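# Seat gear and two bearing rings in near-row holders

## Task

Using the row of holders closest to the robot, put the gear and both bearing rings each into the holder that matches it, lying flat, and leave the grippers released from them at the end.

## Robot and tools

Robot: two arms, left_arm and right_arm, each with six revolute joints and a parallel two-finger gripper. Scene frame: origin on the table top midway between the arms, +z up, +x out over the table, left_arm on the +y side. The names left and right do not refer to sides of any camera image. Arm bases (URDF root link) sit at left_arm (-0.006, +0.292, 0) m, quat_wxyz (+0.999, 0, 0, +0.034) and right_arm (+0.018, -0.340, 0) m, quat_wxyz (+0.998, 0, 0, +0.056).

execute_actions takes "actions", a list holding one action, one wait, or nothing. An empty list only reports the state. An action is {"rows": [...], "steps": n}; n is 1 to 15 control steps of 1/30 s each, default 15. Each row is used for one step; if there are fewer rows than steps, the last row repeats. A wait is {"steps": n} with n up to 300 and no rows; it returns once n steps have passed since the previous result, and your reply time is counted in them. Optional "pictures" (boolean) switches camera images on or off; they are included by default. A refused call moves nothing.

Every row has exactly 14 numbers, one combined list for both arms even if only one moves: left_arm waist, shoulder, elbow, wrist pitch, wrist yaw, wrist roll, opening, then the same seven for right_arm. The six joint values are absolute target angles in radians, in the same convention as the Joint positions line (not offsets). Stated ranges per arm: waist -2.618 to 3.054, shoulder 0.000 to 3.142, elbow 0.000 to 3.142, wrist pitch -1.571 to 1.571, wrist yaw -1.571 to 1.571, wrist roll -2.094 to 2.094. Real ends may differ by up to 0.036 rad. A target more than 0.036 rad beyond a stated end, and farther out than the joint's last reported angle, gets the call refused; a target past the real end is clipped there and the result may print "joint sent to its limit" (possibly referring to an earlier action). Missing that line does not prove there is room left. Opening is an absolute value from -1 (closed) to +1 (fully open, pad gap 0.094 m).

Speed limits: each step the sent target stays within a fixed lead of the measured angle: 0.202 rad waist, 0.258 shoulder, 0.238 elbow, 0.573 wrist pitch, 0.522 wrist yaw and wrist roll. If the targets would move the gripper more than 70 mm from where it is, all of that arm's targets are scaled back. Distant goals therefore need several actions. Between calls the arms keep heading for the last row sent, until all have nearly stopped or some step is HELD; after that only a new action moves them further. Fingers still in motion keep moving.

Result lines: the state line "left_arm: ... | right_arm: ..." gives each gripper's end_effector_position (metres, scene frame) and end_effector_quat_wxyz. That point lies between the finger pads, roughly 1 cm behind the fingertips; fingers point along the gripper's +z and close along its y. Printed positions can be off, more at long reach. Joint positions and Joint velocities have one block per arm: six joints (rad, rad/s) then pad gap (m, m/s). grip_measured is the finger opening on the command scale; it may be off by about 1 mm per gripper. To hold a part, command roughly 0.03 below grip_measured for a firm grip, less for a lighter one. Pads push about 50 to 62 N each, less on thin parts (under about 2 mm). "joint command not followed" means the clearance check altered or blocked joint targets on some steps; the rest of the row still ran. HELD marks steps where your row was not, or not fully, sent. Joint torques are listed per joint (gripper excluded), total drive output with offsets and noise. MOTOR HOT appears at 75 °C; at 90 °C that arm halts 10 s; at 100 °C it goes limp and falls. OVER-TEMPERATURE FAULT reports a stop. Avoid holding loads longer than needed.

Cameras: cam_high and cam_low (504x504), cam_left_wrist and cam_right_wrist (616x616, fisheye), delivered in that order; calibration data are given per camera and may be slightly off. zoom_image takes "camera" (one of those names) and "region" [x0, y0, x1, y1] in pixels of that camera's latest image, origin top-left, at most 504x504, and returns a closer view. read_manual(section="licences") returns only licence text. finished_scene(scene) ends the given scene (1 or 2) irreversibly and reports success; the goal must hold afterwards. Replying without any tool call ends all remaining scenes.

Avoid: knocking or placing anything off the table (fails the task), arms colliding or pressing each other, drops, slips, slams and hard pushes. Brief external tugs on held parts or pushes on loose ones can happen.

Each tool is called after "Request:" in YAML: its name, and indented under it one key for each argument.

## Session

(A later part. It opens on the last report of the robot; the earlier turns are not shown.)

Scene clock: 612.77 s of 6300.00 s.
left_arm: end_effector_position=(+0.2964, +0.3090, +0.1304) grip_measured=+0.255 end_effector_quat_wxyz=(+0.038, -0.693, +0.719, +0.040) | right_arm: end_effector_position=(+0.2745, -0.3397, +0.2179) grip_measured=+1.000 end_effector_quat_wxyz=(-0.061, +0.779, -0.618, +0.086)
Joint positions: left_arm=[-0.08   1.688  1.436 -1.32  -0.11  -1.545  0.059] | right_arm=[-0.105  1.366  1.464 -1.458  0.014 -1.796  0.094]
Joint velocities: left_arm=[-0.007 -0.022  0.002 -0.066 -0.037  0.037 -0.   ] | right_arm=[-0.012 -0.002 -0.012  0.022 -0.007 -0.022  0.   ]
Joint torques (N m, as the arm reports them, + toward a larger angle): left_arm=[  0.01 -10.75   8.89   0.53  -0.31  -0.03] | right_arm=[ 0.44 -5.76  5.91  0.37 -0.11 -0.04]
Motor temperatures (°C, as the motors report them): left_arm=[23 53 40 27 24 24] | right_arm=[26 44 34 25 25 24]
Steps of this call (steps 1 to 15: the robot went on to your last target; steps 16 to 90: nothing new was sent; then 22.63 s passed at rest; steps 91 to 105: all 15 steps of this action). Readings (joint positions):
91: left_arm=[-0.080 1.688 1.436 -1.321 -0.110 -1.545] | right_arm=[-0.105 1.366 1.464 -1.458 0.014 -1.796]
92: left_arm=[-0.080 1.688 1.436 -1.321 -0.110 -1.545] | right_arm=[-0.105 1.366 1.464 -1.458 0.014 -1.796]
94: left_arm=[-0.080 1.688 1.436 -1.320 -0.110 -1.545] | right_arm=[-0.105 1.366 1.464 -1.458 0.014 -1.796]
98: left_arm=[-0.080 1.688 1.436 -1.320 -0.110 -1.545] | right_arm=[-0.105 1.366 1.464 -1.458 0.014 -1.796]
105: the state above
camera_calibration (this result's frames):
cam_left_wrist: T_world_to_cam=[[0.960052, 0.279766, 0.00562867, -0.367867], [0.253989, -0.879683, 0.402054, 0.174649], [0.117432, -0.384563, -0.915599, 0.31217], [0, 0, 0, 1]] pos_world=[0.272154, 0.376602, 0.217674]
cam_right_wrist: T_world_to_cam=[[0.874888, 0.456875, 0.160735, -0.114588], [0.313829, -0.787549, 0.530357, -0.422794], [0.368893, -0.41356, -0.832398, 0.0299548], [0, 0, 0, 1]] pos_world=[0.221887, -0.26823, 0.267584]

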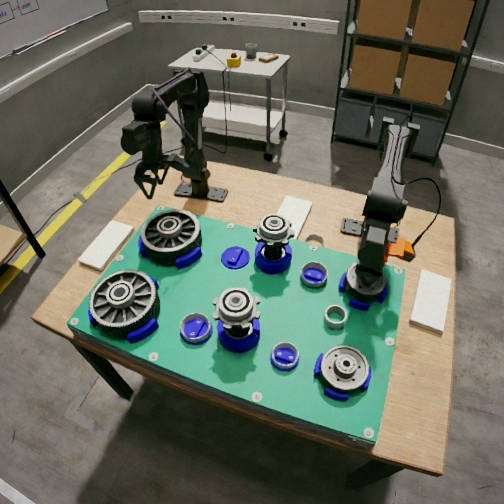

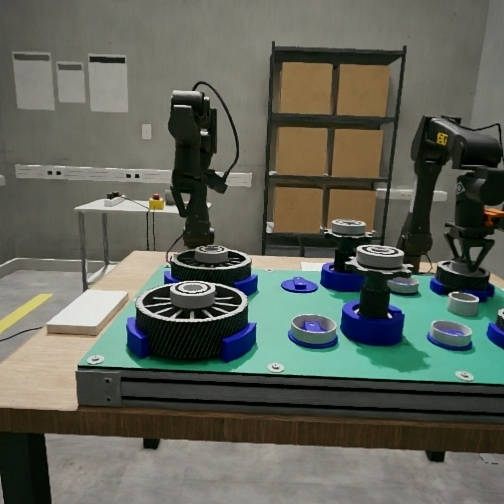

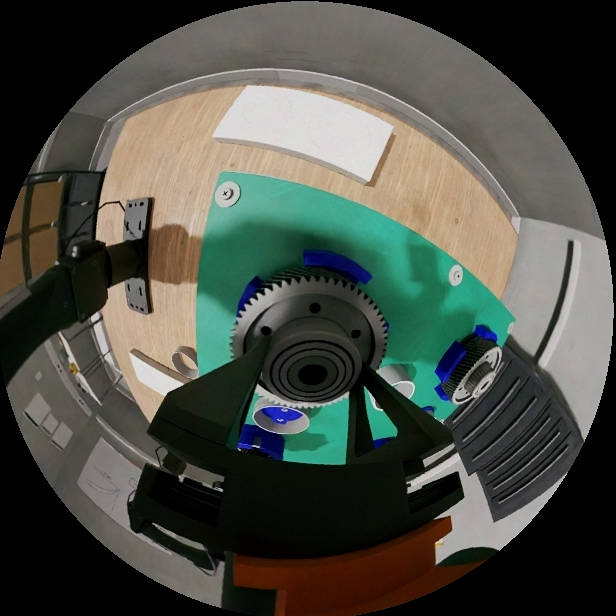

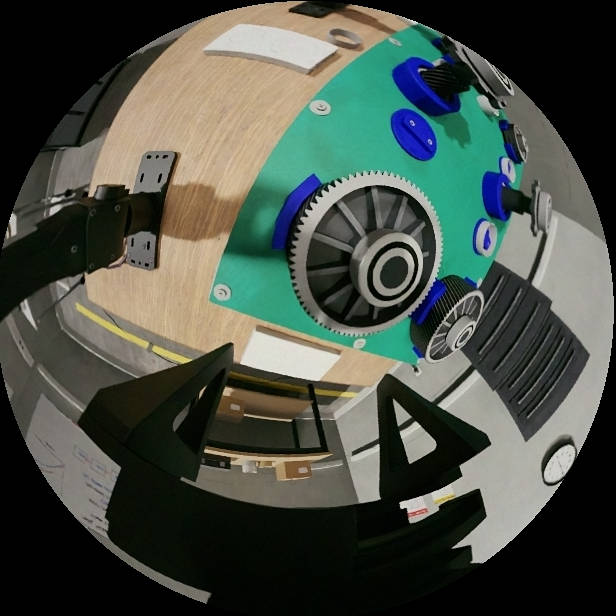

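Request:
execute_actions:
  actions:
    - {"rows": [[-0.08,1.65,1.455,-1.30,-0.12,-1.55,0.22,-0.1,1.35,1.45,-1.48,0,-1.80,1],[-0.08,1.665,1.452,-1.315,-0.11,-1.55,0.25,-0.1,1.35,1.45,-1.48,0,-1.80,1],[-0.08,1.675,1.45,-1.32,-0.11,-1.55,0.27,-0.1,1.35,1.45,-1.48,0,-1.80,1],[-0.08,1.675,1.45,-1.32,-0.11,-1.55,0.30,-0.1,1.35,1.45,-1.48,0,-1.80,1],[-0.08,1.675,1.45,-1.32,-0.11,-1.55,0.35,-0.1,1.35,1.45,-1.48,0,-1.80,1],[-0.08,1.675,1.45,-1.32,-0.11,-1.55,0.42,-0.1,1.35,1.45,-1.48,0,-1.80,1],[-0.08,1.675,1.45,-1.32,-0.11,-1.55,0.5,-0.1,1.35,1.45,-1.48,0,-1.80,1]], "steps": 15}

Request:
zoom_image:
  camera: "cam_low"
  region: [400, 220, 504, 320]

Scene clock: 628.80 s of 6300.00 s.
left_arm: end_effector_position=(+0.2985, +0.3079, +0.1299) grip_measured=+0.498 end_effector_quat_wxyz=(+0.039, -0.693, +0.719, +0.035) | right_arm: end_effector_position=(+0.2745, -0.3397, +0.2179) grip_measured=+1.000 end_effector_quat_wxyz=(-0.061, +0.779, -0.618, +0.086)
Joint positions: left_arm=[-0.08   1.689  1.436 -1.311 -0.104 -1.545  0.07 ] | right_arm=[-0.105  1.366  1.464 -1.458  0.014 -1.796  0.094]
Joint velocities: left_arm=[-0.012 -0.007 -0.022 -0.037 -0.037  0.037  0.   ] | right_arm=[ 0.007 -0.012 -0.007  0.037 -0.022 -0.11   0.   ]
Joint torques (N m, as the arm reports them, + toward a larger angle): left_arm=[ 0.04 -7.52  8.45  0.19 -0.11 -0.05] | right_arm=[ 0.41 -5.74  6.02  0.37 -0.11 -0.06]
Motor temperatures (°C, as the motors report them): left_arm=[23 53 39 27 24 24] | right_arm=[26 44 34 25 25 24]
Steps of this call (steps 1 to 15: the robot went on to your last target; steps 16 to 90: nothing new was sent; then 12.53 s passed at rest; steps 91 to 105: all 15 steps of this action). Readings (joint positions):
91: left_arm=[-0.080 1.688 1.436 -1.320 -0.110 -1.545] | right_arm=[-0.105 1.366 1.464 -1.458 0.014 -1.796]
92: left_arm=[-0.080 1.689 1.436 -1.320 -0.109 -1.545] | right_arm=[-0.105 1.366 1.464 -1.458 0.014 -1.796]
94: left_arm=[-0.080 1.690 1.436 -1.320 -0.110 -1.545] | right_arm=[-0.105 1.366 1.464 -1.458 0.014 -1.796]
98: left_arm=[-0.080 1.689 1.436 -1.311 -0.106 -1.545] | right_arm=[-0.105 1.366 1.464 -1.458 0.014 -1.796]
105: the state above
camera_calibration (this result's frames):
cam_left_wrist: T_world_to_cam=[[0.959993, 0.279805, 0.0110386, -0.370319], [0.25091, -0.877018, 0.409736, 0.172343], [0.124327, -0.390574, -0.912137, 0.310398], [0, 0, 0, 1]] pos_world=[0.27367, 0.375999, 0.216599]
cam_right_wrist: T_world_to_cam=[[0.874888, 0.456875, 0.160735, -0.114588], [0.313829, -0.787549, 0.530357, -0.422794], [0.368893, -0.41356, -0.832398, 0.0299548], [0, 0, 0, 1]] pos_world=[0.221887, -0.26823, 0.267584]

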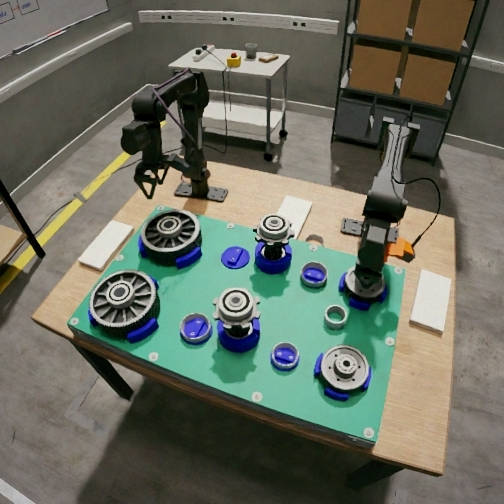

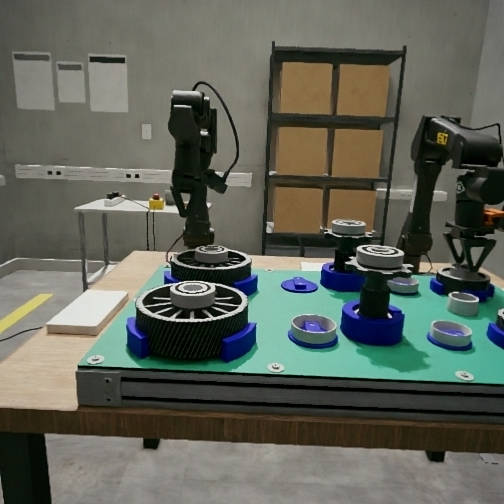

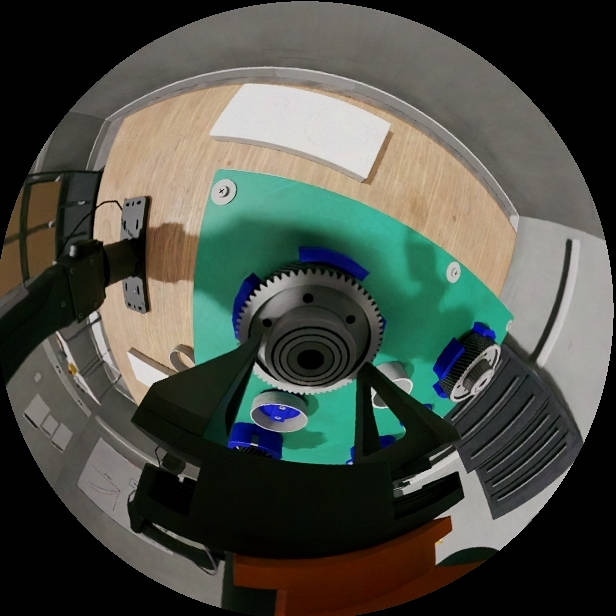

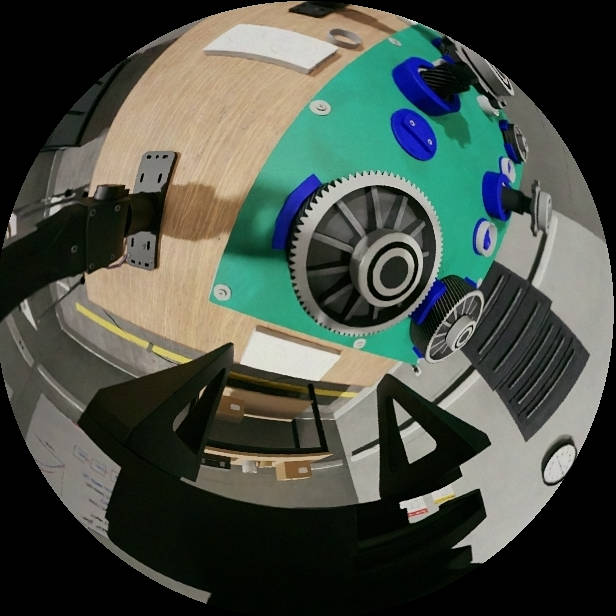

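Region (400, 220, 504, 320) of cam_low's 504x504 image, scaled by 4.846, with more detail than that image has; it fills the top 485 rows of this view, and the rest is white.

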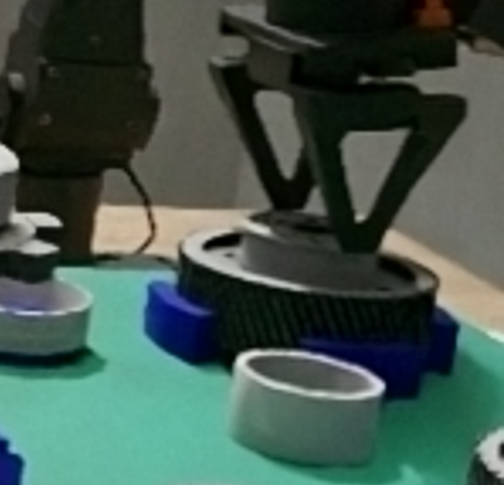

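Request:
execute_actions:
  actions:
    - {"rows": [[-0.08,1.675,1.48,-1.34,-0.10,-1.55,0.5,-0.1,1.35,1.45,-1.48,0,-1.80,1],[-0.08,1.675,1.51,-1.37,-0.09,-1.55,0.5,-0.1,1.35,1.45,-1.48,0,-1.80,1],[-0.08,1.675,1.54,-1.40,-0.08,-1.55,0.5,-0.1,1.35,1.45,-1.48,0,-1.80,1],[-0.08,1.675,1.57,-1.43,-0.07,-1.55,0.55,-0.1,1.35,1.45,-1.48,0,-1.80,1],[-0.09,1.68,1.60,-1.45,-0.06,-1.57,0.6,-0.1,1.35,1.45,-1.48,0,-1.80,1],[-0.12,1.69,1.62,-1.45,-0.05,-1.59,0.65,-0.1,1.35,1.45,-1.48,0,-1.80,1],[-0.16,1.70,1.63,-1.45,-0.04,-1.62,0.7,-0.1,1.35,1.45,-1.48,0,-1.80,1],[-0.20,1.715,1.64,-1.44,-0.03,-1.65,0.75,-0.1,1.35,1.45,-1.48,0,-1.80,1],[-0.245,1.73,1.645,-1.43,-0.02,-1.68,0.8,-0.1,1.35,1.45,-1.48,0,-1.80,1],[-0.29,1.745,1.647,-1.42,-0.01,-1.71,0.85,-0.1,1.35,1.45,-1.48,0,-1.80,1],[-0.335,1.76,1.647,-1.41,0,-1.74,0.9,-0.1,1.35,1.45,-1.48,0,-1.80,1],[-0.38,1.772,1.647,-1.405,0.01,-1.77,0.95,-0.1,1.35,1.45,-1.48,0,-1.80,1],[-0.42,1.784,1.647,-1.40,0.015,-1.79,1,-0.1,1.35,1.45,-1.48,0,-1.80,1],[-0.445,1.792,1.647,-1.40,0.015,-1.80,1,-0.1,1.35,1.45,-1.48,0,-1.80,1],[-0.457,1.795,1.647,-1.40,0.015,-1.80,1,-0.1,1.35,1.45,-1.48,0,-1.80,1]], "steps": 15}
  pictures: false

Request:
execute_actions:
  actions:
    - {"steps": 12}

Request:
zoom_image:
  camera: "cam_left_wrist"
  region: [230, 240, 390, 400]

Request:
zoom_image:
  camera: "cam_low"
  region: [360, 220, 504, 320]

Scene clock: 658.00 s of 6300.00 s.
left_arm: end_effector_position=(+0.3089, +0.1788, +0.1559) grip_measured=+1.000 end_effector_quat_wxyz=(+0.015, -0.632, +0.774, -0.020) | right_arm: end_effector_position=(+0.2745, -0.3397, +0.2179) grip_measured=+1.000 end_effector_quat_wxyz=(-0.061, +0.779, -0.618, +0.086)
Joint positions: left_arm=[-0.418  1.769  1.635 -1.387 -0.005 -1.72   0.094] | right_arm=[-0.105  1.366  1.464 -1.458  0.014 -1.796  0.094]
Joint velocities: left_arm=[-1.009  0.505 -0.002 -0.007  0.33  -0.476  0.   ] | right_arm=[ 0.007 -0.007  0.007 -0.037 -0.066  0.022  0.   ]
Joint torques (N m, as the arm reports them, + toward a larger angle): left_arm=[ 2.05 -7.58  8.26  0.18 -0.28 -0.14] | right_arm=[ 0.46 -5.73  5.93  0.33 -0.08 -0.11]
Motor temperatures (°C, as the motors report them): left_arm=[23 50 38 27 24 24] | right_arm=[26 44 34 25 25 24]
Steps of this call (steps 1 to 15: the robot went on to your last target; steps 16 to 90: nothing new was sent; then 25.70 s passed at rest; steps 91 to 105: all 15 steps of this action). Readings (joint positions):
91: left_arm=[-0.080 1.689 1.438 -1.313 -0.102 -1.545] | right_arm=[-0.105 1.366 1.464 -1.458 0.014 -1.796]
92: left_arm=[-0.080 1.689 1.445 -1.319 -0.098 -1.545] | right_arm=[-0.105 1.366 1.464 -1.458 0.014 -1.796]
94: left_arm=[-0.080 1.689 1.484 -1.348 -0.087 -1.545] | right_arm=[-0.105 1.366 1.464 -1.458 0.014 -1.796]
98: left_arm=[-0.115 1.689 1.595 -1.394 -0.070 -1.576] | right_arm=[-0.105 1.366 1.464 -1.458 0.014 -1.796]
105: the state above

Scene clock: 658.40 s of 6300.00 s.
left_arm: end_effector_position=(+0.3031, +0.1593, +0.1445) grip_measured=+1.000 end_effector_quat_wxyz=(-0.007, -0.640, +0.768, -0.013) | right_arm: end_effector_position=(+0.2745, -0.3397, +0.2179) grip_measured=+1.000 end_effector_quat_wxyz=(-0.061, +0.779, -0.618, +0.086)
Joint positions: left_arm=[-0.463  1.806  1.635 -1.384  0.024 -1.785  0.094] | right_arm=[-0.105  1.366  1.464 -1.458  0.014 -1.796  0.094]
Joint velocities: left_arm=[ 0.022  0.002 -0.002 -0.037 -0.11   0.007  0.   ] | right_arm=[-0.012 -0.002 -0.002 -0.066  0.095 -0.037  0.   ]
Joint torques (N m, as the arm reports them, + toward a larger angle): left_arm=[ 0.42 -8.38  8.14  0.16 -0.1  -0.1 ] | right_arm=[ 0.5  -5.72  5.96  0.34 -0.08 -0.06]
Motor temperatures (°C, as the motors report them): left_arm=[23 50 38 27 24 24] | right_arm=[26 44 34 25 25 24]
Steps of this call (steps 1 to 12: the robot went on to your last target). Readings (joint positions):
1: left_arm=[-0.447 1.785 1.635 -1.385 0.005 -1.734] | right_arm=[-0.105 1.366 1.464 -1.458 0.014 -1.796]
2: left_arm=[-0.465 1.797 1.635 -1.384 0.015 -1.745] | right_arm=[-0.105 1.366 1.464 -1.458 0.014 -1.796]
4: left_arm=[-0.473 1.806 1.635 -1.384 0.024 -1.761] | right_arm=[-0.105 1.366 1.464 -1.458 0.014 -1.796]
8: left_arm=[-0.464 1.806 1.635 -1.384 0.024 -1.778] | right_arm=[-0.105 1.366 1.464 -1.458 0.014 -1.796]
12: the state above
camera_calibration (this result's frames):
cam_left_wrist: T_world_to_cam=[[0.990228, 0.13741, -0.0237932, -0.314736], [0.129581, -0.843569, 0.521152, 0.0502898], [0.0515405, -0.519143, -0.853132, 0.299142], [0, 0, 0, 1]] pos_world=[0.289726, 0.240969, 0.221511]
cam_right_wrist: T_world_to_cam=[[0.874888, 0.456875, 0.160735, -0.114588], [0.313829, -0.787549, 0.530357, -0.422794], [0.368893, -0.41356, -0.832398, 0.0299548], [0, 0, 0, 1]] pos_world=[0.221887, -0.26823, 0.267584]

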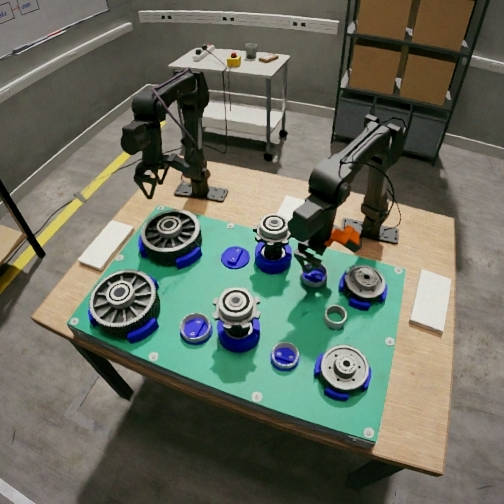

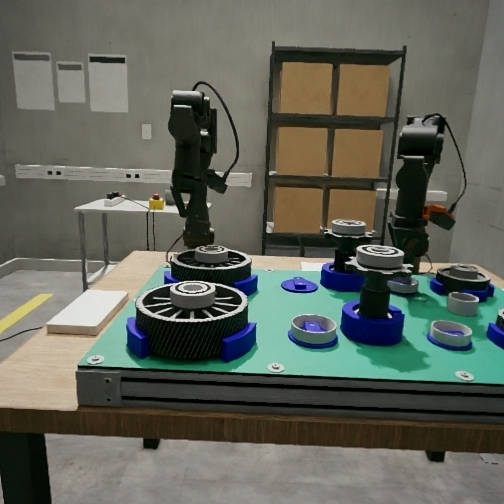

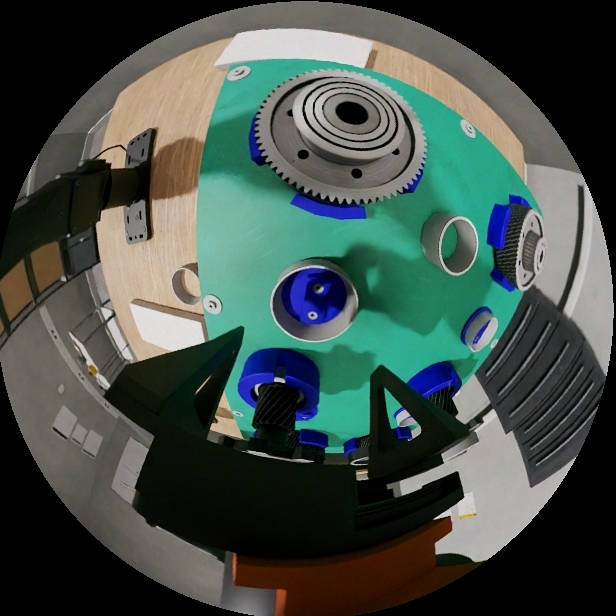

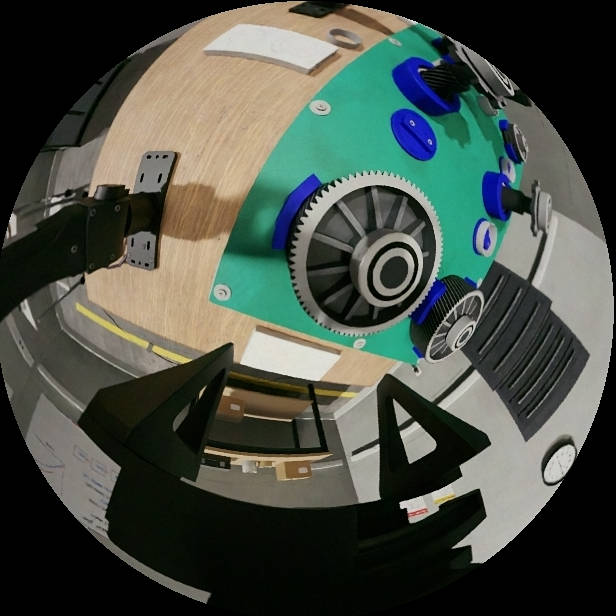

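Region (230, 240, 390, 400) of cam_left_wrist's 616x616 image, scaled by 3.150, with more detail than that image has.

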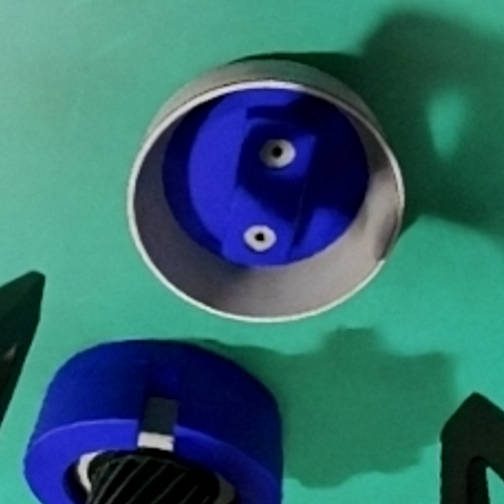

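Region (360, 220, 504, 320) of cam_low's 504x504 image, scaled by 3.500, with more detail than that image has; it fills the top 350 rows of this view, and the rest is white.

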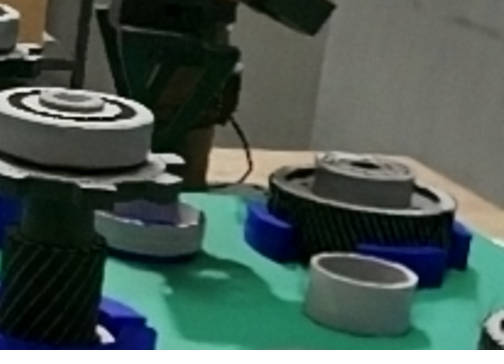

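Request:
execute_actions:
  actions:
    - {"rows": [[-0.453,1.797,1.625,-1.375,0.005,-1.80,1,-0.1,1.35,1.45,-1.48,0,-1.80,1],[-0.448,1.799,1.605,-1.355,-0.005,-1.80,1,-0.1,1.35,1.45,-1.48,0,-1.80,1],[-0.443,1.801,1.585,-1.335,-0.015,-1.80,1,-0.1,1.35,1.45,-1.48,0,-1.80,1],[-0.439,1.803,1.565,-1.315,-0.02,-1.80,1,-0.1,1.35,1.45,-1.48,0,-1.80,1],[-0.437,1.805,1.545,-1.295,-0.02,-1.80,1,-0.1,1.35,1.45,-1.48,0,-1.80,1],[-0.437,1.806,1.525,-1.275,-0.02,-1.80,1,-0.1,1.35,1.45,-1.48,0,-1.80,1],[-0.437,1.807,1.505,-1.255,-0.02,-1.80,1,-0.1,1.35,1.45,-1.48,0,-1.80,1],[-0.437,1.808,1.485,-1.235,-0.02,-1.80,1,-0.1,1.35,1.45,-1.48,0,-1.80,1],[-0.437,1.809,1.465,-1.215,-0.02,-1.80,1,-0.1,1.35,1.45,-1.48,0,-1.80,1],[-0.437,1.81,1.445,-1.195,-0.02,-1.80,1,-0.1,1.35,1.45,-1.48,0,-1.80,1],[-0.437,1.811,1.425,-1.177,-0.02,-1.80,1,-0.1,1.35,1.45,-1.48,0,-1.80,1],[-0.437,1.812,1.41,-1.164,-0.02,-1.80,1,-0.1,1.35,1.45,-1.48,0,-1.80,1],[-0.437,1.812,1.397,-1.155,-0.02,-1.80,1,-0.1,1.35,1.45,-1.48,0,-1.80,1]], "steps": 15}
  pictures: false

Request:
execute_actions:
  actions:
    - {"steps": 8}

Scene clock: 680.97 s of 6300.00 s.
left_arm: end_effector_position=(+0.2983, +0.1737, +0.0891) grip_measured=+1.000 end_effector_quat_wxyz=(-0.003, -0.650, +0.760, +0.008) | right_arm: end_effector_position=(+0.2745, -0.3397, +0.2179) grip_measured=+1.000 end_effector_quat_wxyz=(-0.061, +0.779, -0.618, +0.086)
Joint positions: left_arm=[-0.442  1.807  1.416 -1.197 -0.001 -1.79   0.094] | right_arm=[-0.105  1.366  1.464 -1.458  0.014 -1.796  0.094]
Joint velocities: left_arm=[ 0.022  0.032 -0.188  0.242 -0.007  0.037  0.   ] | right_arm=[-0.012  0.007  0.002  0.037 -0.022  0.022  0.   ]
Joint torques (N m, as the arm reports them, + toward a larger angle): left_arm=[ 0.39 -7.3   6.49  0.34 -0.18 -0.11] | right_arm=[ 0.45 -5.71  5.98  0.33 -0.09 -0.05]
Motor temperatures (°C, as the motors report them): left_arm=[23 50 38 27 24 24] | right_arm=[26 43 33 25 25 24]
Steps of this call (steps 1 to 30: the robot went on to your last target; steps 31 to 90: nothing new was sent; then 19.07 s passed at rest; steps 91 to 105: all 15 steps of this action). Readings (joint positions):
91: left_arm=[-0.463 1.806 1.635 -1.384 0.024 -1.790] | right_arm=[-0.105 1.366 1.464 -1.458 0.014 -1.796]
92: left_arm=[-0.463 1.806 1.634 -1.379 0.023 -1.790] | right_arm=[-0.105 1.366 1.464 -1.458 0.014 -1.796]
94: left_arm=[-0.458 1.806 1.618 -1.358 0.016 -1.790] | right_arm=[-0.105 1.366 1.464 -1.458 0.014 -1.796]
98: left_arm=[-0.444 1.806 1.540 -1.297 0.004 -1.790] | right_arm=[-0.105 1.366 1.464 -1.458 0.014 -1.796]
105: the state above

Scene clock: 681.23 s of 6300.00 s.
left_arm: end_effector_position=(+0.3054, +0.1711, +0.0870) grip_measured=+1.000 end_effector_quat_wxyz=(+0.004, -0.650, +0.760, -0.005) | right_arm: end_effector_position=(+0.2745, -0.3397, +0.2179) grip_measured=+1.000 end_effector_quat_wxyz=(-0.061, +0.779, -0.618, +0.086)
Joint positions: left_arm=[-0.442  1.809  1.41  -1.159 -0.002 -1.79   0.094] | right_arm=[-0.105  1.366  1.464 -1.458  0.014 -1.796  0.094]
Joint velocities: left_arm=[ 0.017 -0.012 -0.012  0.022 -0.022  0.022  0.   ] | right_arm=[ 0.002  0.002 -0.007 -0.037  0.037 -0.022  0.   ]
Joint torques (N m, as the arm reports them, + toward a larger angle): left_arm=[ 0.43 -7.12  6.14  0.24 -0.17 -0.09] | right_arm=[ 0.41 -5.72  6.09  0.36 -0.1  -0.06]
Motor temperatures (°C, as the motors report them): left_arm=[23 50 38 27 24 24] | right_arm=[26 43 33 25 25 24]
Steps of this call (steps 1 to 8: the robot went on to your last target). Readings (joint positions):
1: left_arm=[-0.442 1.808 1.412 -1.190 -0.001 -1.790] | right_arm=[-0.105 1.366 1.464 -1.458 0.014 -1.796]
2: left_arm=[-0.442 1.808 1.410 -1.184 -0.001 -1.790] | right_arm=[-0.105 1.366 1.464 -1.458 0.014 -1.796]
4: left_arm=[-0.442 1.809 1.410 -1.172 -0.002 -1.790] | right_arm=[-0.105 1.366 1.464 -1.458 0.014 -1.796]
8: the state above
camera_calibration (this result's frames):
cam_left_wrist: T_world_to_cam=[[0.986339, 0.164263, -0.0124051, -0.324357], [0.148312, -0.852738, 0.50084, 0.0874894], [0.0716909, -0.495838, -0.865451, 0.246987], [0, 0, 0, 1]] pos_world=[0.289243, 0.250351, 0.165913]
cam_right_wrist: T_world_to_cam=[[0.874888, 0.456875, 0.160735, -0.114588], [0.313829, -0.787549, 0.530357, -0.422794], [0.368893, -0.41356, -0.832398, 0.0299548], [0, 0, 0, 1]] pos_world=[0.221887, -0.26823, 0.267584]

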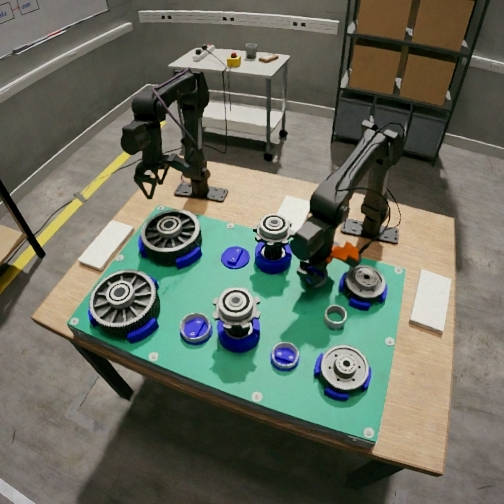

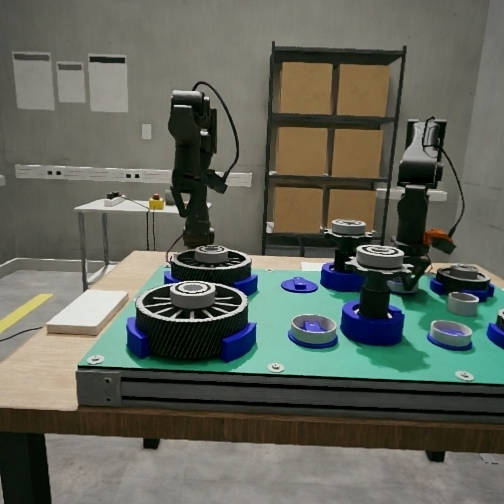

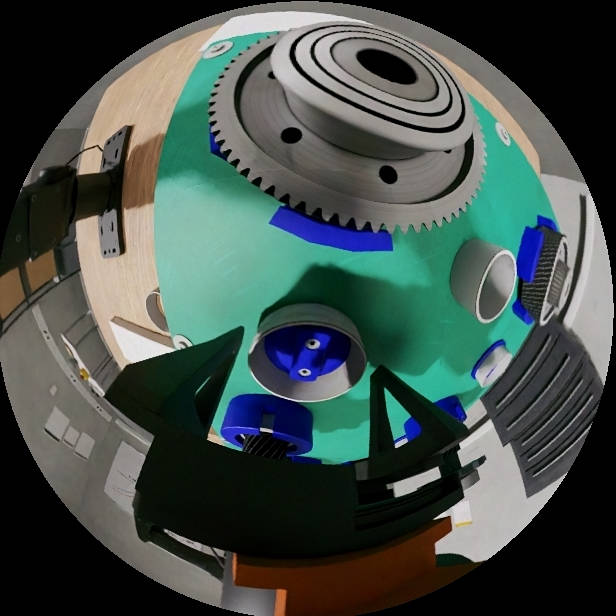

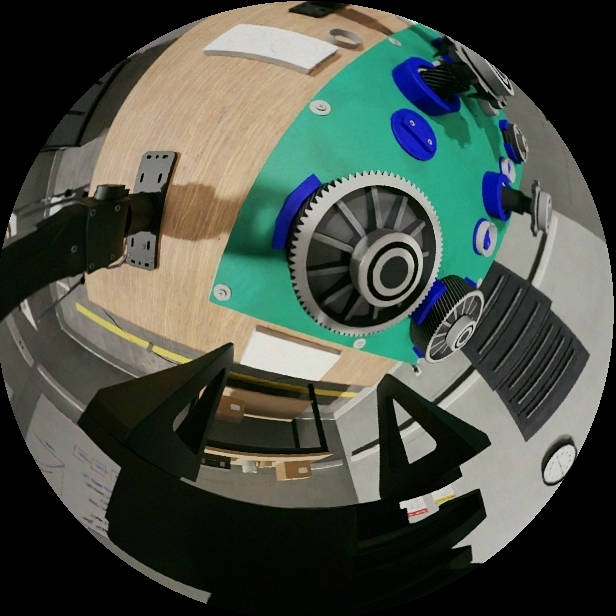

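Request:
execute_actions:
  actions:
    - {"rows": [[-0.437,1.812,1.391,-1.149,-0.02,-1.80,0.95,-0.1,1.35,1.45,-1.48,0,-1.80,1],[-0.437,1.812,1.385,-1.143,-0.02,-1.80,0.9,-0.1,1.35,1.45,-1.48,0,-1.80,1],[-0.437,1.812,1.379,-1.138,-0.02,-1.80,0.85,-0.1,1.35,1.45,-1.48,0,-1.80,1],[-0.437,1.812,1.379,-1.138,-0.02,-1.80,0.8,-0.1,1.35,1.45,-1.48,0,-1.80,1],[-0.437,1.812,1.379,-1.138,-0.02,-1.80,0.75,-0.1,1.35,1.45,-1.48,0,-1.80,1],[-0.437,1.812,1.379,-1.138,-0.02,-1.80,0.7,-0.1,1.35,1.45,-1.48,0,-1.80,1],[-0.437,1.812,1.379,-1.138,-0.02,-1.80,0.65,-0.1,1.35,1.45,-1.48,0,-1.80,1],[-0.437,1.812,1.379,-1.138,-0.02,-1.80,0.61,-0.1,1.35,1.45,-1.48,0,-1.80,1],[-0.437,1.812,1.379,-1.138,-0.02,-1.80,0.58,-0.1,1.35,1.45,-1.48,0,-1.80,1],[-0.437,1.812,1.379,-1.138,-0.02,-1.80,0.56,-0.1,1.35,1.45,-1.48,0,-1.80,1],[-0.437,1.812,1.379,-1.138,-0.02,-1.80,0.54,-0.1,1.35,1.45,-1.48,0,-1.80,1]], "steps": 14}
  pictures: false

Scene clock: 696.50 s of 6300.00 s.
left_arm: end_effector_position=(+0.3061, +0.1710, +0.0835) grip_measured=+0.570 end_effector_quat_wxyz=(+0.006, -0.651, +0.759, -0.008) | right_arm: end_effector_position=(+0.2745, -0.3397, +0.2179) grip_measured=+1.000 end_effector_quat_wxyz=(-0.061, +0.779, -0.618, +0.086)
Joint positions: left_arm=[-0.442  1.809  1.396 -1.139 -0.003 -1.791  0.074] | right_arm=[-0.105  1.366  1.464 -1.458  0.014 -1.796  0.094]
Joint velocities: left_arm=[-0.002  0.012  0.007 -0.037 -0.007 -0.051 -0.001] | right_arm=[ 0.002  0.007 -0.002 -0.022  0.125 -0.022  0.   ]
Joint torques (N m, as the arm reports them, + toward a larger angle): left_arm=[ 0.4  -7.26  5.84  0.31 -0.18 -0.07] | right_arm=[ 0.5  -5.73  5.84  0.36 -0.08 -0.04]
Motor temperatures (°C, as the motors report them): left_arm=[23 50 37 27 24 24] | right_arm=[26 43 33 25 25 24]
Steps of this call (steps 1 to 30: the robot went on to your last target; steps 31 to 90: nothing new was sent; then 11.80 s passed at rest; steps 91 to 104: all 14 steps of this action). Readings (joint positions):
91: left_arm=[-0.442 1.809 1.410 -1.151 -0.003 -1.790] | right_arm=[-0.105 1.366 1.464 -1.458 0.014 -1.796]
92: left_arm=[-0.442 1.809 1.410 -1.150 -0.003 -1.790] | right_arm=[-0.105 1.366 1.464 -1.458 0.014 -1.796]
94: left_arm=[-0.442 1.809 1.406 -1.144 -0.003 -1.791] | right_arm=[-0.105 1.366 1.464 -1.458 0.014 -1.796]
98: left_arm=[-0.442 1.809 1.396 -1.141 -0.003 -1.791] | right_arm=[-0.105 1.366 1.464 -1.458 0.014 -1.796]
104: the state above

Request:
execute_actions:
  actions:
    - {"rows": [[-0.44,1.81,1.41,-1.16,-0.02,-1.80,0.535,-0.1,1.35,1.45,-1.48,0,-1.80,1],[-0.44,1.808,1.445,-1.19,-0.02,-1.80,0.535,-0.1,1.35,1.45,-1.48,0,-1.80,1],[-0.44,1.806,1.48,-1.225,-0.02,-1.80,0.535,-0.1,1.35,1.45,-1.48,0,-1.80,1],[-0.44,1.803,1.515,-1.26,-0.02,-1.80,0.535,-0.1,1.35,1.45,-1.48,0,-1.80,1],[-0.44,1.80,1.55,-1.295,-0.02,-1.80,0.535,-0.1,1.35,1.45,-1.48,0,-1.80,1],[-0.44,1.795,1.585,-1.33,-0.02,-1.80,0.535,-0.1,1.35,1.45,-1.48,0,-1.80,1],[-0.44,1.78,1.61,-1.365,-0.02,-1.75,0.535,-0.1,1.35,1.45,-1.48,0,-1.80,1],[-0.45,1.76,1.61,-1.40,-0.01,-1.70,0.535,-0.1,1.35,1.45,-1.48,0,-1.80,1],[-0.47,1.73,1.58,-1.41,0,-1.63,0.535,-0.1,1.35,1.45,-1.48,0,-1.80,1],[-0.50,1.70,1.545,-1.41,0,-1.56,0.535,-0.1,1.35,1.45,-1.48,0,-1.80,1],[-0.55,1.67,1.51,-1.41,0,-1.49,0.535,-0.1,1.35,1.45,-1.48,0,-1.80,1],[-0.61,1.64,1.475,-1.41,0,-1.42,0.535,-0.1,1.35,1.45,-1.48,0,-1.80,1],[-0.68,1.61,1.44,-1.41,0,-1.35,0.535,-0.1,1.35,1.45,-1.48,0,-1.80,1],[-0.75,1.58,1.41,-1.41,0,-1.28,0.535,-0.1,1.35,1.45,-1.48,0,-1.80,1],[-0.82,1.555,1.385,-1.41,0,-1.2,0.535,-0.1,1.35,1.45,-1.48,0,-1.80,1]], "steps": 15}
  pictures: false

Request:
execute_actions:
  actions:
    - {"rows": [[-0.90,1.555,1.385,-1.41,0,-1.12,0.535,-0.1,1.35,1.45,-1.48,0,-1.80,1],[-0.98,1.56,1.39,-1.405,0,-1.04,0.535,-0.1,1.35,1.45,-1.48,0,-1.80,1],[-1.06,1.58,1.41,-1.40,0,-0.96,0.535,-0.1,1.35,1.45,-1.48,0,-1.80,1],[-1.14,1.62,1.445,-1.39,0,-0.88,0.535,-0.1,1.35,1.45,-1.48,0,-1.80,1],[-1.21,1.67,1.49,-1.38,0,-0.80,0.535,-0.1,1.35,1.45,-1.48,0,-1.80,1],[-1.27,1.725,1.535,-1.37,0,-0.72,0.535,-0.1,1.35,1.45,-1.48,0,-1.80,1],[-1.32,1.78,1.585,-1.36,0,-0.64,0.535,-0.1,1.35,1.45,-1.48,0,-1.80,1],[-1.35,1.84,1.635,-1.35,0,-0.56,0.535,-0.1,1.35,1.45,-1.48,0,-1.80,1],[-1.37,1.90,1.685,-1.34,0,-0.48,0.535,-0.1,1.35,1.45,-1.48,0,-1.80,1],[-1.375,1.96,1.735,-1.33,0,-0.40,0.535,-0.1,1.35,1.45,-1.48,0,-1.80,1],[-1.375,2.02,1.785,-1.318,0,-0.32,0.535,-0.1,1.35,1.45,-1.48,0,-1.80,1],[-1.375,2.08,1.835,-1.306,0,-0.24,0.535,-0.1,1.35,1.45,-1.48,0,-1.80,1],[-1.375,2.14,1.885,-1.294,0,-0.16,0.535,-0.1,1.35,1.45,-1.48,0,-1.80,1],[-1.375,2.195,1.935,-1.28,0,-0.08,0.535,-0.1,1.35,1.45,-1.48,0,-1.80,1],[-1.375,2.235,1.976,-1.268,0,0,0.535,-0.1,1.35,1.45,-1.48,0,-1.80,1]], "steps": 15}
  pictures: false

Request:
execute_actions:
  actions:
    - {"steps": 15}

Scene clock: 744.37 s of 6300.00 s.
left_arm: end_effector_position=(+0.2528, +0.1298, +0.1562) grip_measured=+0.570 end_effector_quat_wxyz=(+0.044, -0.436, +0.898, -0.025) | right_arm: end_effector_position=(+0.2745, -0.3397, +0.2179) grip_measured=+1.000 end_effector_quat_wxyz=(-0.061, +0.779, -0.618, +0.086)
Joint positions: left_arm=[-0.661  1.619  1.463 -1.327 -0.052 -1.494  0.074] | right_arm=[-0.105  1.366  1.464 -1.458  0.014 -1.796  0.094]
Joint velocities: left_arm=[-1.433 -0.926 -0.662 -0.125 -1.385  1.429 -0.001] | right_arm=[-0.002  0.007 -0.007 -0.037 -0.081  0.11   0.   ]
Joint torques (N m, as the arm reports them, + toward a larger angle): left_arm=[-3.69 -6.57  4.44 -0.11  2.31  0.82] | right_arm=[ 0.47 -5.81  6.04  0.37 -0.09 -0.08]
Motor temperatures (°C, as the motors report them): left_arm=[23 49 35 27 24 24] | right_arm=[26 42 33 25 25 24]
Steps of this call (steps 1 to 15: the robot went on to your last target; steps 16 to 90: nothing new was sent; then 44.37 s passed at rest; steps 91 to 105: all 15 steps of this action). Readings (joint positions):
91: left_arm=[-0.442 1.809 1.396 -1.139 -0.003 -1.791] | right_arm=[-0.105 1.366 1.464 -1.458 0.014 -1.796]
92: left_arm=[-0.442 1.809 1.398 -1.142 -0.003 -1.791] | right_arm=[-0.105 1.366 1.464 -1.458 0.014 -1.796]
94: left_arm=[-0.442 1.813 1.425 -1.174 -0.003 -1.791] | right_arm=[-0.105 1.366 1.464 -1.458 0.014 -1.796]
98: left_arm=[-0.442 1.811 1.546 -1.262 -0.004 -1.775] | right_arm=[-0.105 1.366 1.464 -1.458 0.014 -1.796]
105: the state above

Scene clock: 744.87 s of 6300.00 s.
left_arm: end_effector_position=(+0.0913, -0.1090, +0.0849) grip_measured=+0.569 end_effector_quat_wxyz=(-0.009, +0.463, +0.886, -0.001) | right_arm: end_effector_position=(+0.2745, -0.3397, +0.2179) grip_measured=+1.000 end_effector_quat_wxyz=(-0.061, +0.779, -0.618, +0.086)
Joint positions: left_arm=[-1.395  2.144  1.876 -1.312  0.015 -0.365  0.074] | right_arm=[-0.105  1.366  1.464 -1.458  0.014 -1.796  0.094]
Joint velocities: left_arm=[-0.085  1.722  1.36   0.505  0.022  2.44   0.   ] | right_arm=[ 0.002  0.007  0.012 -0.007  0.007 -0.081  0.   ]
Joint torques (N m, as the arm reports them, + toward a larger angle): left_arm=[  2.36 -11.22   8.77   0.04  -0.24  -0.04] | right_arm=[ 0.42 -5.67  6.02  0.33 -0.12 -0.05]
Motor temperatures (°C, as the motors report them): left_arm=[23 49 35 27 24 24] | right_arm=[26 42 33 25 25 24]
Steps of this call (steps 1 to 15: all 15 steps of this action). Readings (joint positions):
1: left_arm=[-0.713 1.590 1.443 -1.336 -0.072 -1.434] | right_arm=[-0.105 1.366 1.464 -1.458 0.014 -1.796]
2: left_arm=[-0.773 1.571 1.430 -1.349 -0.077 -1.370] | right_arm=[-0.105 1.366 1.464 -1.458 0.014 -1.796]
4: left_arm=[-0.907 1.568 1.424 -1.398 -0.058 -1.221] | right_arm=[-0.105 1.366 1.464 -1.458 0.014 -1.796]
8: left_arm=[-1.174 1.710 1.519 -1.397 -0.022 -0.932] | right_arm=[-0.105 1.366 1.464 -1.458 0.014 -1.796]
15: the state above

Scene clock: 745.37 s of 6300.00 s.
left_arm: end_effector_position=(+0.1053, -0.1316, +0.0563) grip_measured=+0.569 end_effector_quat_wxyz=(-0.004, +0.601, +0.799, -0.003) | right_arm: end_effector_position=(+0.2745, -0.3397, +0.2179) grip_measured=+1.000 end_effector_quat_wxyz=(-0.061, +0.779, -0.618, +0.086)
Joint positions: left_arm=[-1.379  2.257  1.945 -1.261  0.01  -0.022  0.074] | right_arm=[-0.105  1.366  1.464 -1.458  0.014 -1.796  0.094]
Joint velocities: left_arm=[ 0.002 -0.042  0.007  0.022  0.037  0.081  0.   ] | right_arm=[ 0.007  0.022 -0.007  0.007  0.037  0.037  0.   ]
Joint torques (N m, as the arm reports them, + toward a larger angle): left_arm=[  0.26 -12.65   9.78   0.19  -0.13   0.11] | right_arm=[ 0.45 -5.78  5.86  0.34 -0.09 -0.06]
Motor temperatures (°C, as the motors report them): left_arm=[23 49 36 27 24 24] | right_arm=[26 42 33 25 25 24]
Steps of this call (steps 1 to 15: the robot went on to your last target). Readings (joint positions):
1: left_arm=[-1.396 2.195 1.911 -1.288 0.017 -0.292] | right_arm=[-0.105 1.366 1.464 -1.458 0.014 -1.796]
2: left_arm=[-1.394 2.232 1.927 -1.264 0.016 -0.234] | right_arm=[-0.105 1.366 1.464 -1.458 0.014 -1.796]
4: left_arm=[-1.388 2.270 1.931 -1.247 0.015 -0.152] | right_arm=[-0.105 1.366 1.464 -1.458 0.014 -1.796]
8: left_arm=[-1.379 2.272 1.931 -1.257 0.011 -0.068] | right_arm=[-0.105 1.366 1.464 -1.458 0.014 -1.796]
15: the state above
camera_calibration (this result's frames):
cam_left_wrist: T_world_to_cam=[[-0.824558, -0.565531, -0.0167336, 0.0171995], [-0.496414, 0.708961, 0.500946, 0.147895], [-0.271437, 0.421365, -0.865317, 0.241565], [0, 0, 0, 1]] pos_world=[0.153169, -0.196912, 0.135231]
cam_right_wrist: T_world_to_cam=[[0.874888, 0.456875, 0.160735, -0.114588], [0.313829, -0.787549, 0.530357, -0.422794], [0.368893, -0.41356, -0.832398, 0.0299548], [0, 0, 0, 1]] pos_world=[0.221887, -0.26823, 0.267584]

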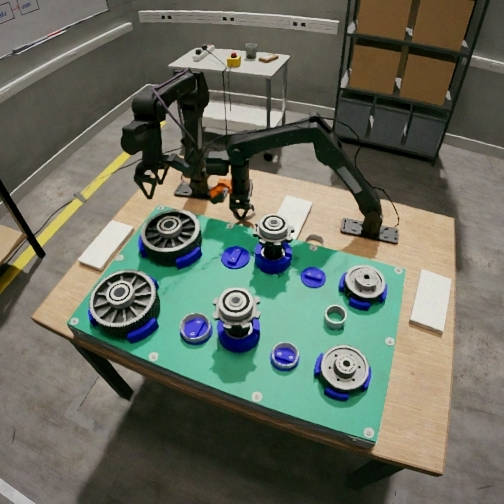

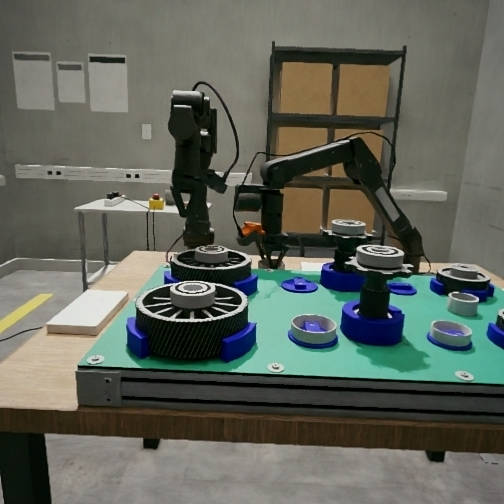

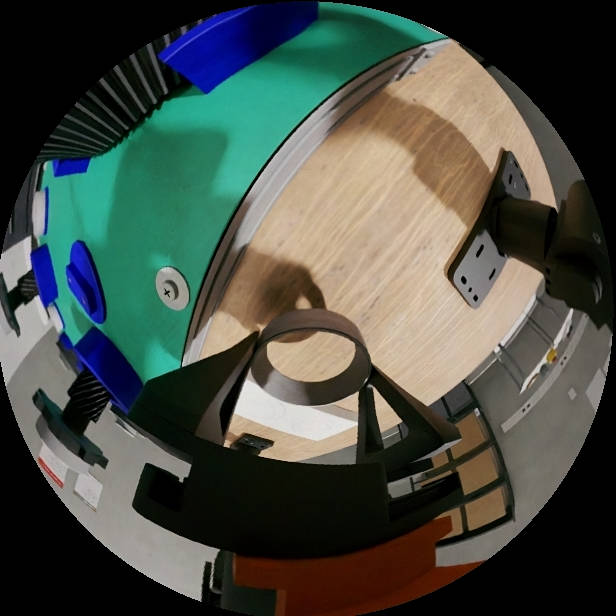

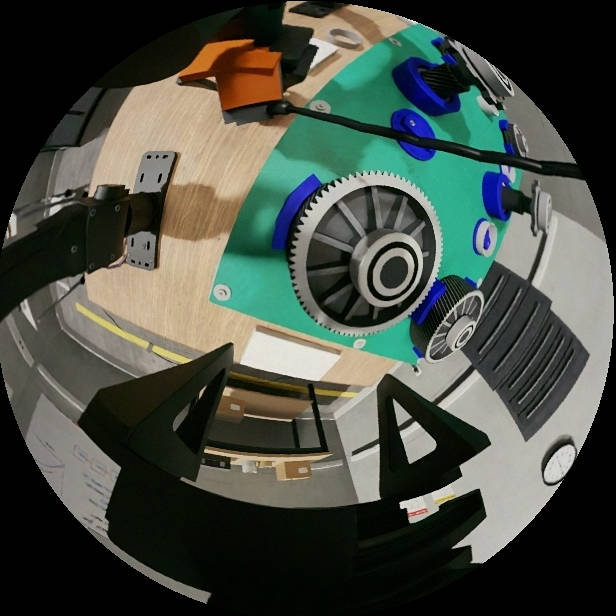

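Request:
execute_actions:
  actions:
    - {"rows": [[-1.375,2.237,1.955,-1.255,0,0.06,0.535,-0.1,1.35,1.45,-1.48,0,-1.80,1],[-1.375,2.24,1.94,-1.242,0,0.12,0.535,-0.1,1.35,1.45,-1.48,0,-1.80,1],[-1.375,2.242,1.925,-1.229,0,0.18,0.535,-0.1,1.35,1.45,-1.48,0,-1.80,1],[-1.375,2.244,1.91,-1.216,0,0.24,0.535,-0.1,1.35,1.45,-1.48,0,-1.80,1],[-1.375,2.246,1.895,-1.203,0,0.30,0.535,-0.1,1.35,1.45,-1.48,0,-1.80,1],[-1.375,2.248,1.88,-1.19,0,0.36,0.535,-0.1,1.35,1.45,-1.48,0,-1.80,1],[-1.375,2.25,1.865,-1.177,0,0.42,0.535,-0.1,1.35,1.45,-1.48,0,-1.80,1],[-1.375,2.252,1.85,-1.164,0,0.48,0.535,-0.1,1.35,1.45,-1.48,0,-1.80,1],[-1.375,2.254,1.838,-1.15,0,0.5,0.535,-0.1,1.35,1.45,-1.48,0,-1.80,1],[-1.375,2.256,1.828,-1.138,0,0.5,0.535,-0.1,1.35,1.45,-1.48,0,-1.80,1],[-1.375,2.258,1.82,-1.128,0,0.5,0.535,-0.1,1.35,1.45,-1.48,0,-1.80,1]], "steps": 15}
  pictures: false

Request:
execute_actions:
  actions:
    - {"steps": 8}

Scene clock: 766.60 s of 6300.00 s.
left_arm: end_effector_position=(+0.1031, -0.1212, +0.0235) grip_measured=+0.569 end_effector_quat_wxyz=(-0.017, +0.768, +0.640, +0.004) | right_arm: end_effector_position=(+0.2745, -0.3397, +0.2179) grip_measured=+1.000 end_effector_quat_wxyz=(-0.061, +0.779, -0.618, +0.086)
Joint positions: left_arm=[-1.379  2.265  1.827 -1.166  0.007  0.441  0.074] | right_arm=[-0.105  1.366  1.464 -1.458  0.014 -1.796  0.094]
Joint velocities: left_arm=[-0.007  0.017 -0.007  0.11   0.022  0.271  0.001] | right_arm=[-0.002 -0.002 -0.017 -0.007  0.037 -0.037  0.   ]
Joint torques (N m, as the arm reports them, + toward a larger angle): left_arm=[  0.28 -11.51   6.66   0.35  -0.07   0.08] | right_arm=[ 0.49 -5.72  5.98  0.36 -0.08 -0.05]
Motor temperatures (°C, as the motors report them): left_arm=[23 54 37 27 24 24] | right_arm=[26 42 33 25 25 24]
Steps of this call (steps 1 to 30: the robot went on to your last target; steps 31 to 90: nothing new was sent; then 17.73 s passed at rest; steps 91 to 105: all 15 steps of this action). Readings (joint positions):
91: left_arm=[-1.379 2.257 1.945 -1.261 0.010 -0.002] | right_arm=[-0.105 1.366 1.464 -1.458 0.014 -1.796]
92: left_arm=[-1.379 2.257 1.945 -1.261 0.009 0.016] | right_arm=[-0.105 1.366 1.464 -1.458 0.014 -1.796]
94: left_arm=[-1.379 2.257 1.942 -1.254 0.009 0.077] | right_arm=[-0.105 1.366 1.464 -1.458 0.014 -1.796]
98: left_arm=[-1.379 2.257 1.894 -1.211 0.009 0.255] | right_arm=[-0.105 1.366 1.464 -1.458 0.014 -1.796]
105: the state above

Scene clock: 766.87 s of 6300.00 s.
left_arm: end_effector_position=(+0.1047, -0.1263, +0.0231) grip_measured=+0.569 end_effector_quat_wxyz=(-0.007, +0.781, +0.624, +0.000) | right_arm: end_effector_position=(+0.2745, -0.3397, +0.2179) grip_measured=+1.000 end_effector_quat_wxyz=(-0.061, +0.779, -0.618, +0.086)
Joint positions: left_arm=[-1.379  2.266  1.826 -1.144  0.005  0.482  0.074] | right_arm=[-0.105  1.366  1.464 -1.458  0.014 -1.796  0.094]
Joint velocities: left_arm=[ 0.002 -0.002 -0.002 -0.007 -0.037  0.081  0.   ] | right_arm=[ 0.007 -0.002  0.002 -0.037 -0.066  0.037  0.   ]
Joint torques (N m, as the arm reports them, + toward a larger angle): left_arm=[  0.38 -11.56   6.58   0.31  -0.07   0.11] | right_arm=[ 0.45 -5.81  6.02  0.37 -0.08 -0.08]
Motor temperatures (°C, as the motors report them): left_arm=[23 54 37 27 24 24] | right_arm=[26 42 33 25 25 24]
Steps of this call (steps 1 to 8: the robot went on to your last target). Readings (joint positions):
1: left_arm=[-1.379 2.266 1.826 -1.163 0.007 0.451] | right_arm=[-0.105 1.366 1.464 -1.458 0.014 -1.796]
2: left_arm=[-1.379 2.266 1.826 -1.158 0.006 0.459] | right_arm=[-0.105 1.366 1.464 -1.458 0.014 -1.796]
4: left_arm=[-1.379 2.266 1.826 -1.151 0.006 0.470] | right_arm=[-0.105 1.366 1.464 -1.458 0.014 -1.796]
8: the state above
camera_calibration (this result's frames):
cam_left_wrist: T_world_to_cam=[[-0.995095, -0.0973379, -0.0176664, 0.0961482], [-0.0928412, 0.857185, 0.506572, 0.136808], [-0.0341653, 0.505727, -0.862017, 0.196157], [0, 0, 0, 1]] pos_world=[0.11508, -0.207112, 0.101486]
cam_right_wrist: T_world_to_cam=[[0.874888, 0.456875, 0.160735, -0.114588], [0.313829, -0.787549, 0.530357, -0.422794], [0.368893, -0.41356, -0.832398, 0.0299548], [0, 0, 0, 1]] pos_world=[0.221887, -0.26823, 0.267584]

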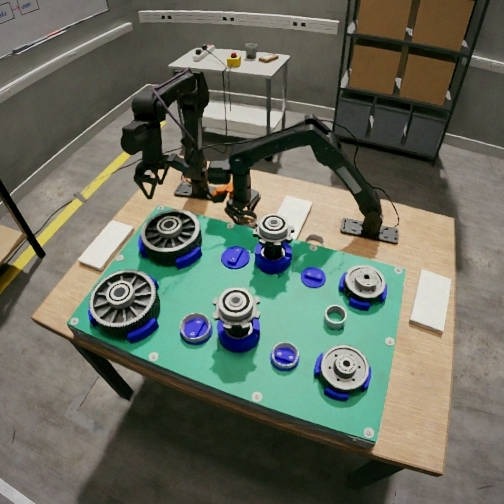

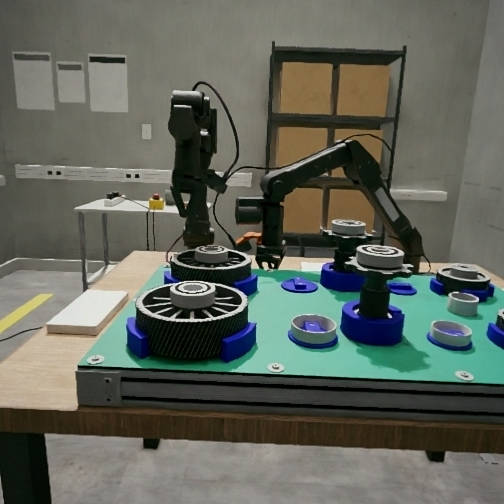

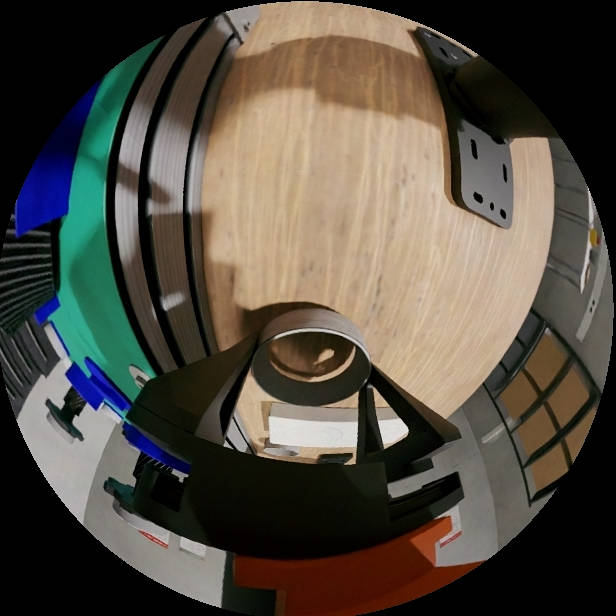

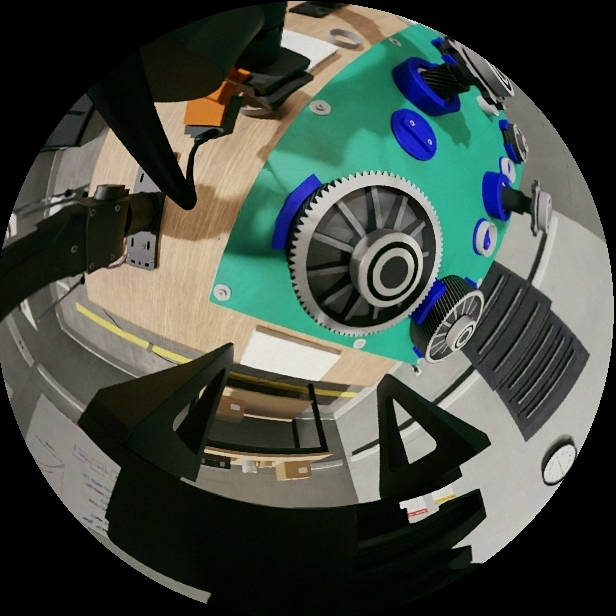

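Lower 5 mm more, release, lift.

Request:
execute_actions:
  actions:
    - {"rows": [[-1.375,2.258,1.813,-1.122,0,0.5,0.535,-0.1,1.35,1.45,-1.48,0,-1.80,1],[-1.375,2.258,1.806,-1.116,0,0.5,0.535,-0.1,1.35,1.45,-1.48,0,-1.80,1],[-1.375,2.258,1.80,-1.11,0,0.5,0.535,-0.1,1.35,1.45,-1.48,0,-1.80,1],[-1.375,2.258,1.80,-1.11,0,0.5,0.535,-0.1,1.35,1.45,-1.48,0,-1.80,1],[-1.375,2.258,1.80,-1.11,0,0.5,0.535,-0.1,1.35,1.45,-1.48,0,-1.80,1],[-1.375,2.258,1.80,-1.11,0,0.5,0.535,-0.1,1.35,1.45,-1.48,0,-1.80,1],[-1.375,2.258,1.80,-1.11,0,0.5,0.58,-0.1,1.35,1.45,-1.48,0,-1.80,1],[-1.375,2.258,1.80,-1.11,0,0.5,0.63,-0.1,1.35,1.45,-1.48,0,-1.80,1],[-1.375,2.258,1.80,-1.11,0,0.5,0.69,-0.1,1.35,1.45,-1.48,0,-1.80,1],[-1.375,2.258,1.80,-1.11,0,0.5,0.75,-0.1,1.35,1.45,-1.48,0,-1.80,1],[-1.375,2.258,1.80,-1.11,0,0.5,0.8,-0.1,1.35,1.45,-1.48,0,-1.80,1]], "steps": 13}
  pictures: false

Scene clock: 779.23 s of 6300.00 s.
left_arm: end_effector_position=(+0.1049, -0.1264, +0.0193) grip_measured=+0.797 end_effector_quat_wxyz=(-0.005, +0.784, +0.621, -0.000) | right_arm: end_effector_position=(+0.2745, -0.3397, +0.2179) grip_measured=+1.000 end_effector_quat_wxyz=(-0.061, +0.779, -0.618, +0.086)
Joint positions: left_arm=[-1.379  2.266  1.811 -1.126  0.005  0.49   0.084] | right_arm=[-0.105  1.366  1.464 -1.458  0.014 -1.796  0.094]
Joint velocities: left_arm=[ 0.007 -0.017 -0.032 -0.007 -0.051 -0.022  0.002] | right_arm=[-0.007  0.007 -0.017 -0.022 -0.081  0.007  0.   ]
Joint torques (N m, as the arm reports them, + toward a larger angle): left_arm=[  0.33 -11.62   6.01   0.37  -0.09   0.07] | right_arm=[ 0.36 -5.81  6.06  0.33 -0.08 -0.04]
Motor temperatures (°C, as the motors report them): left_arm=[23 54 36 27 24 24] | right_arm=[26 42 33 25 25 24]
Steps of this call (steps 1 to 30: the robot went on to your last target; steps 31 to 90: nothing new was sent; then 8.93 s passed at rest; steps 91 to 103: all 13 steps of this action). Readings (joint positions):
91: left_arm=[-1.379 2.266 1.826 -1.141 0.005 0.490] | right_arm=[-0.105 1.366 1.464 -1.458 0.014 -1.796]
92: left_arm=[-1.379 2.266 1.826 -1.140 0.005 0.490] | right_arm=[-0.105 1.366 1.464 -1.458 0.014 -1.796]
94: left_arm=[-1.379 2.266 1.822 -1.133 0.005 0.490] | right_arm=[-0.105 1.366 1.464 -1.458 0.014 -1.796]
98: left_arm=[-1.379 2.266 1.811 -1.128 0.005 0.490] | right_arm=[-0.105 1.366 1.464 -1.458 0.014 -1.796]
103: the state above


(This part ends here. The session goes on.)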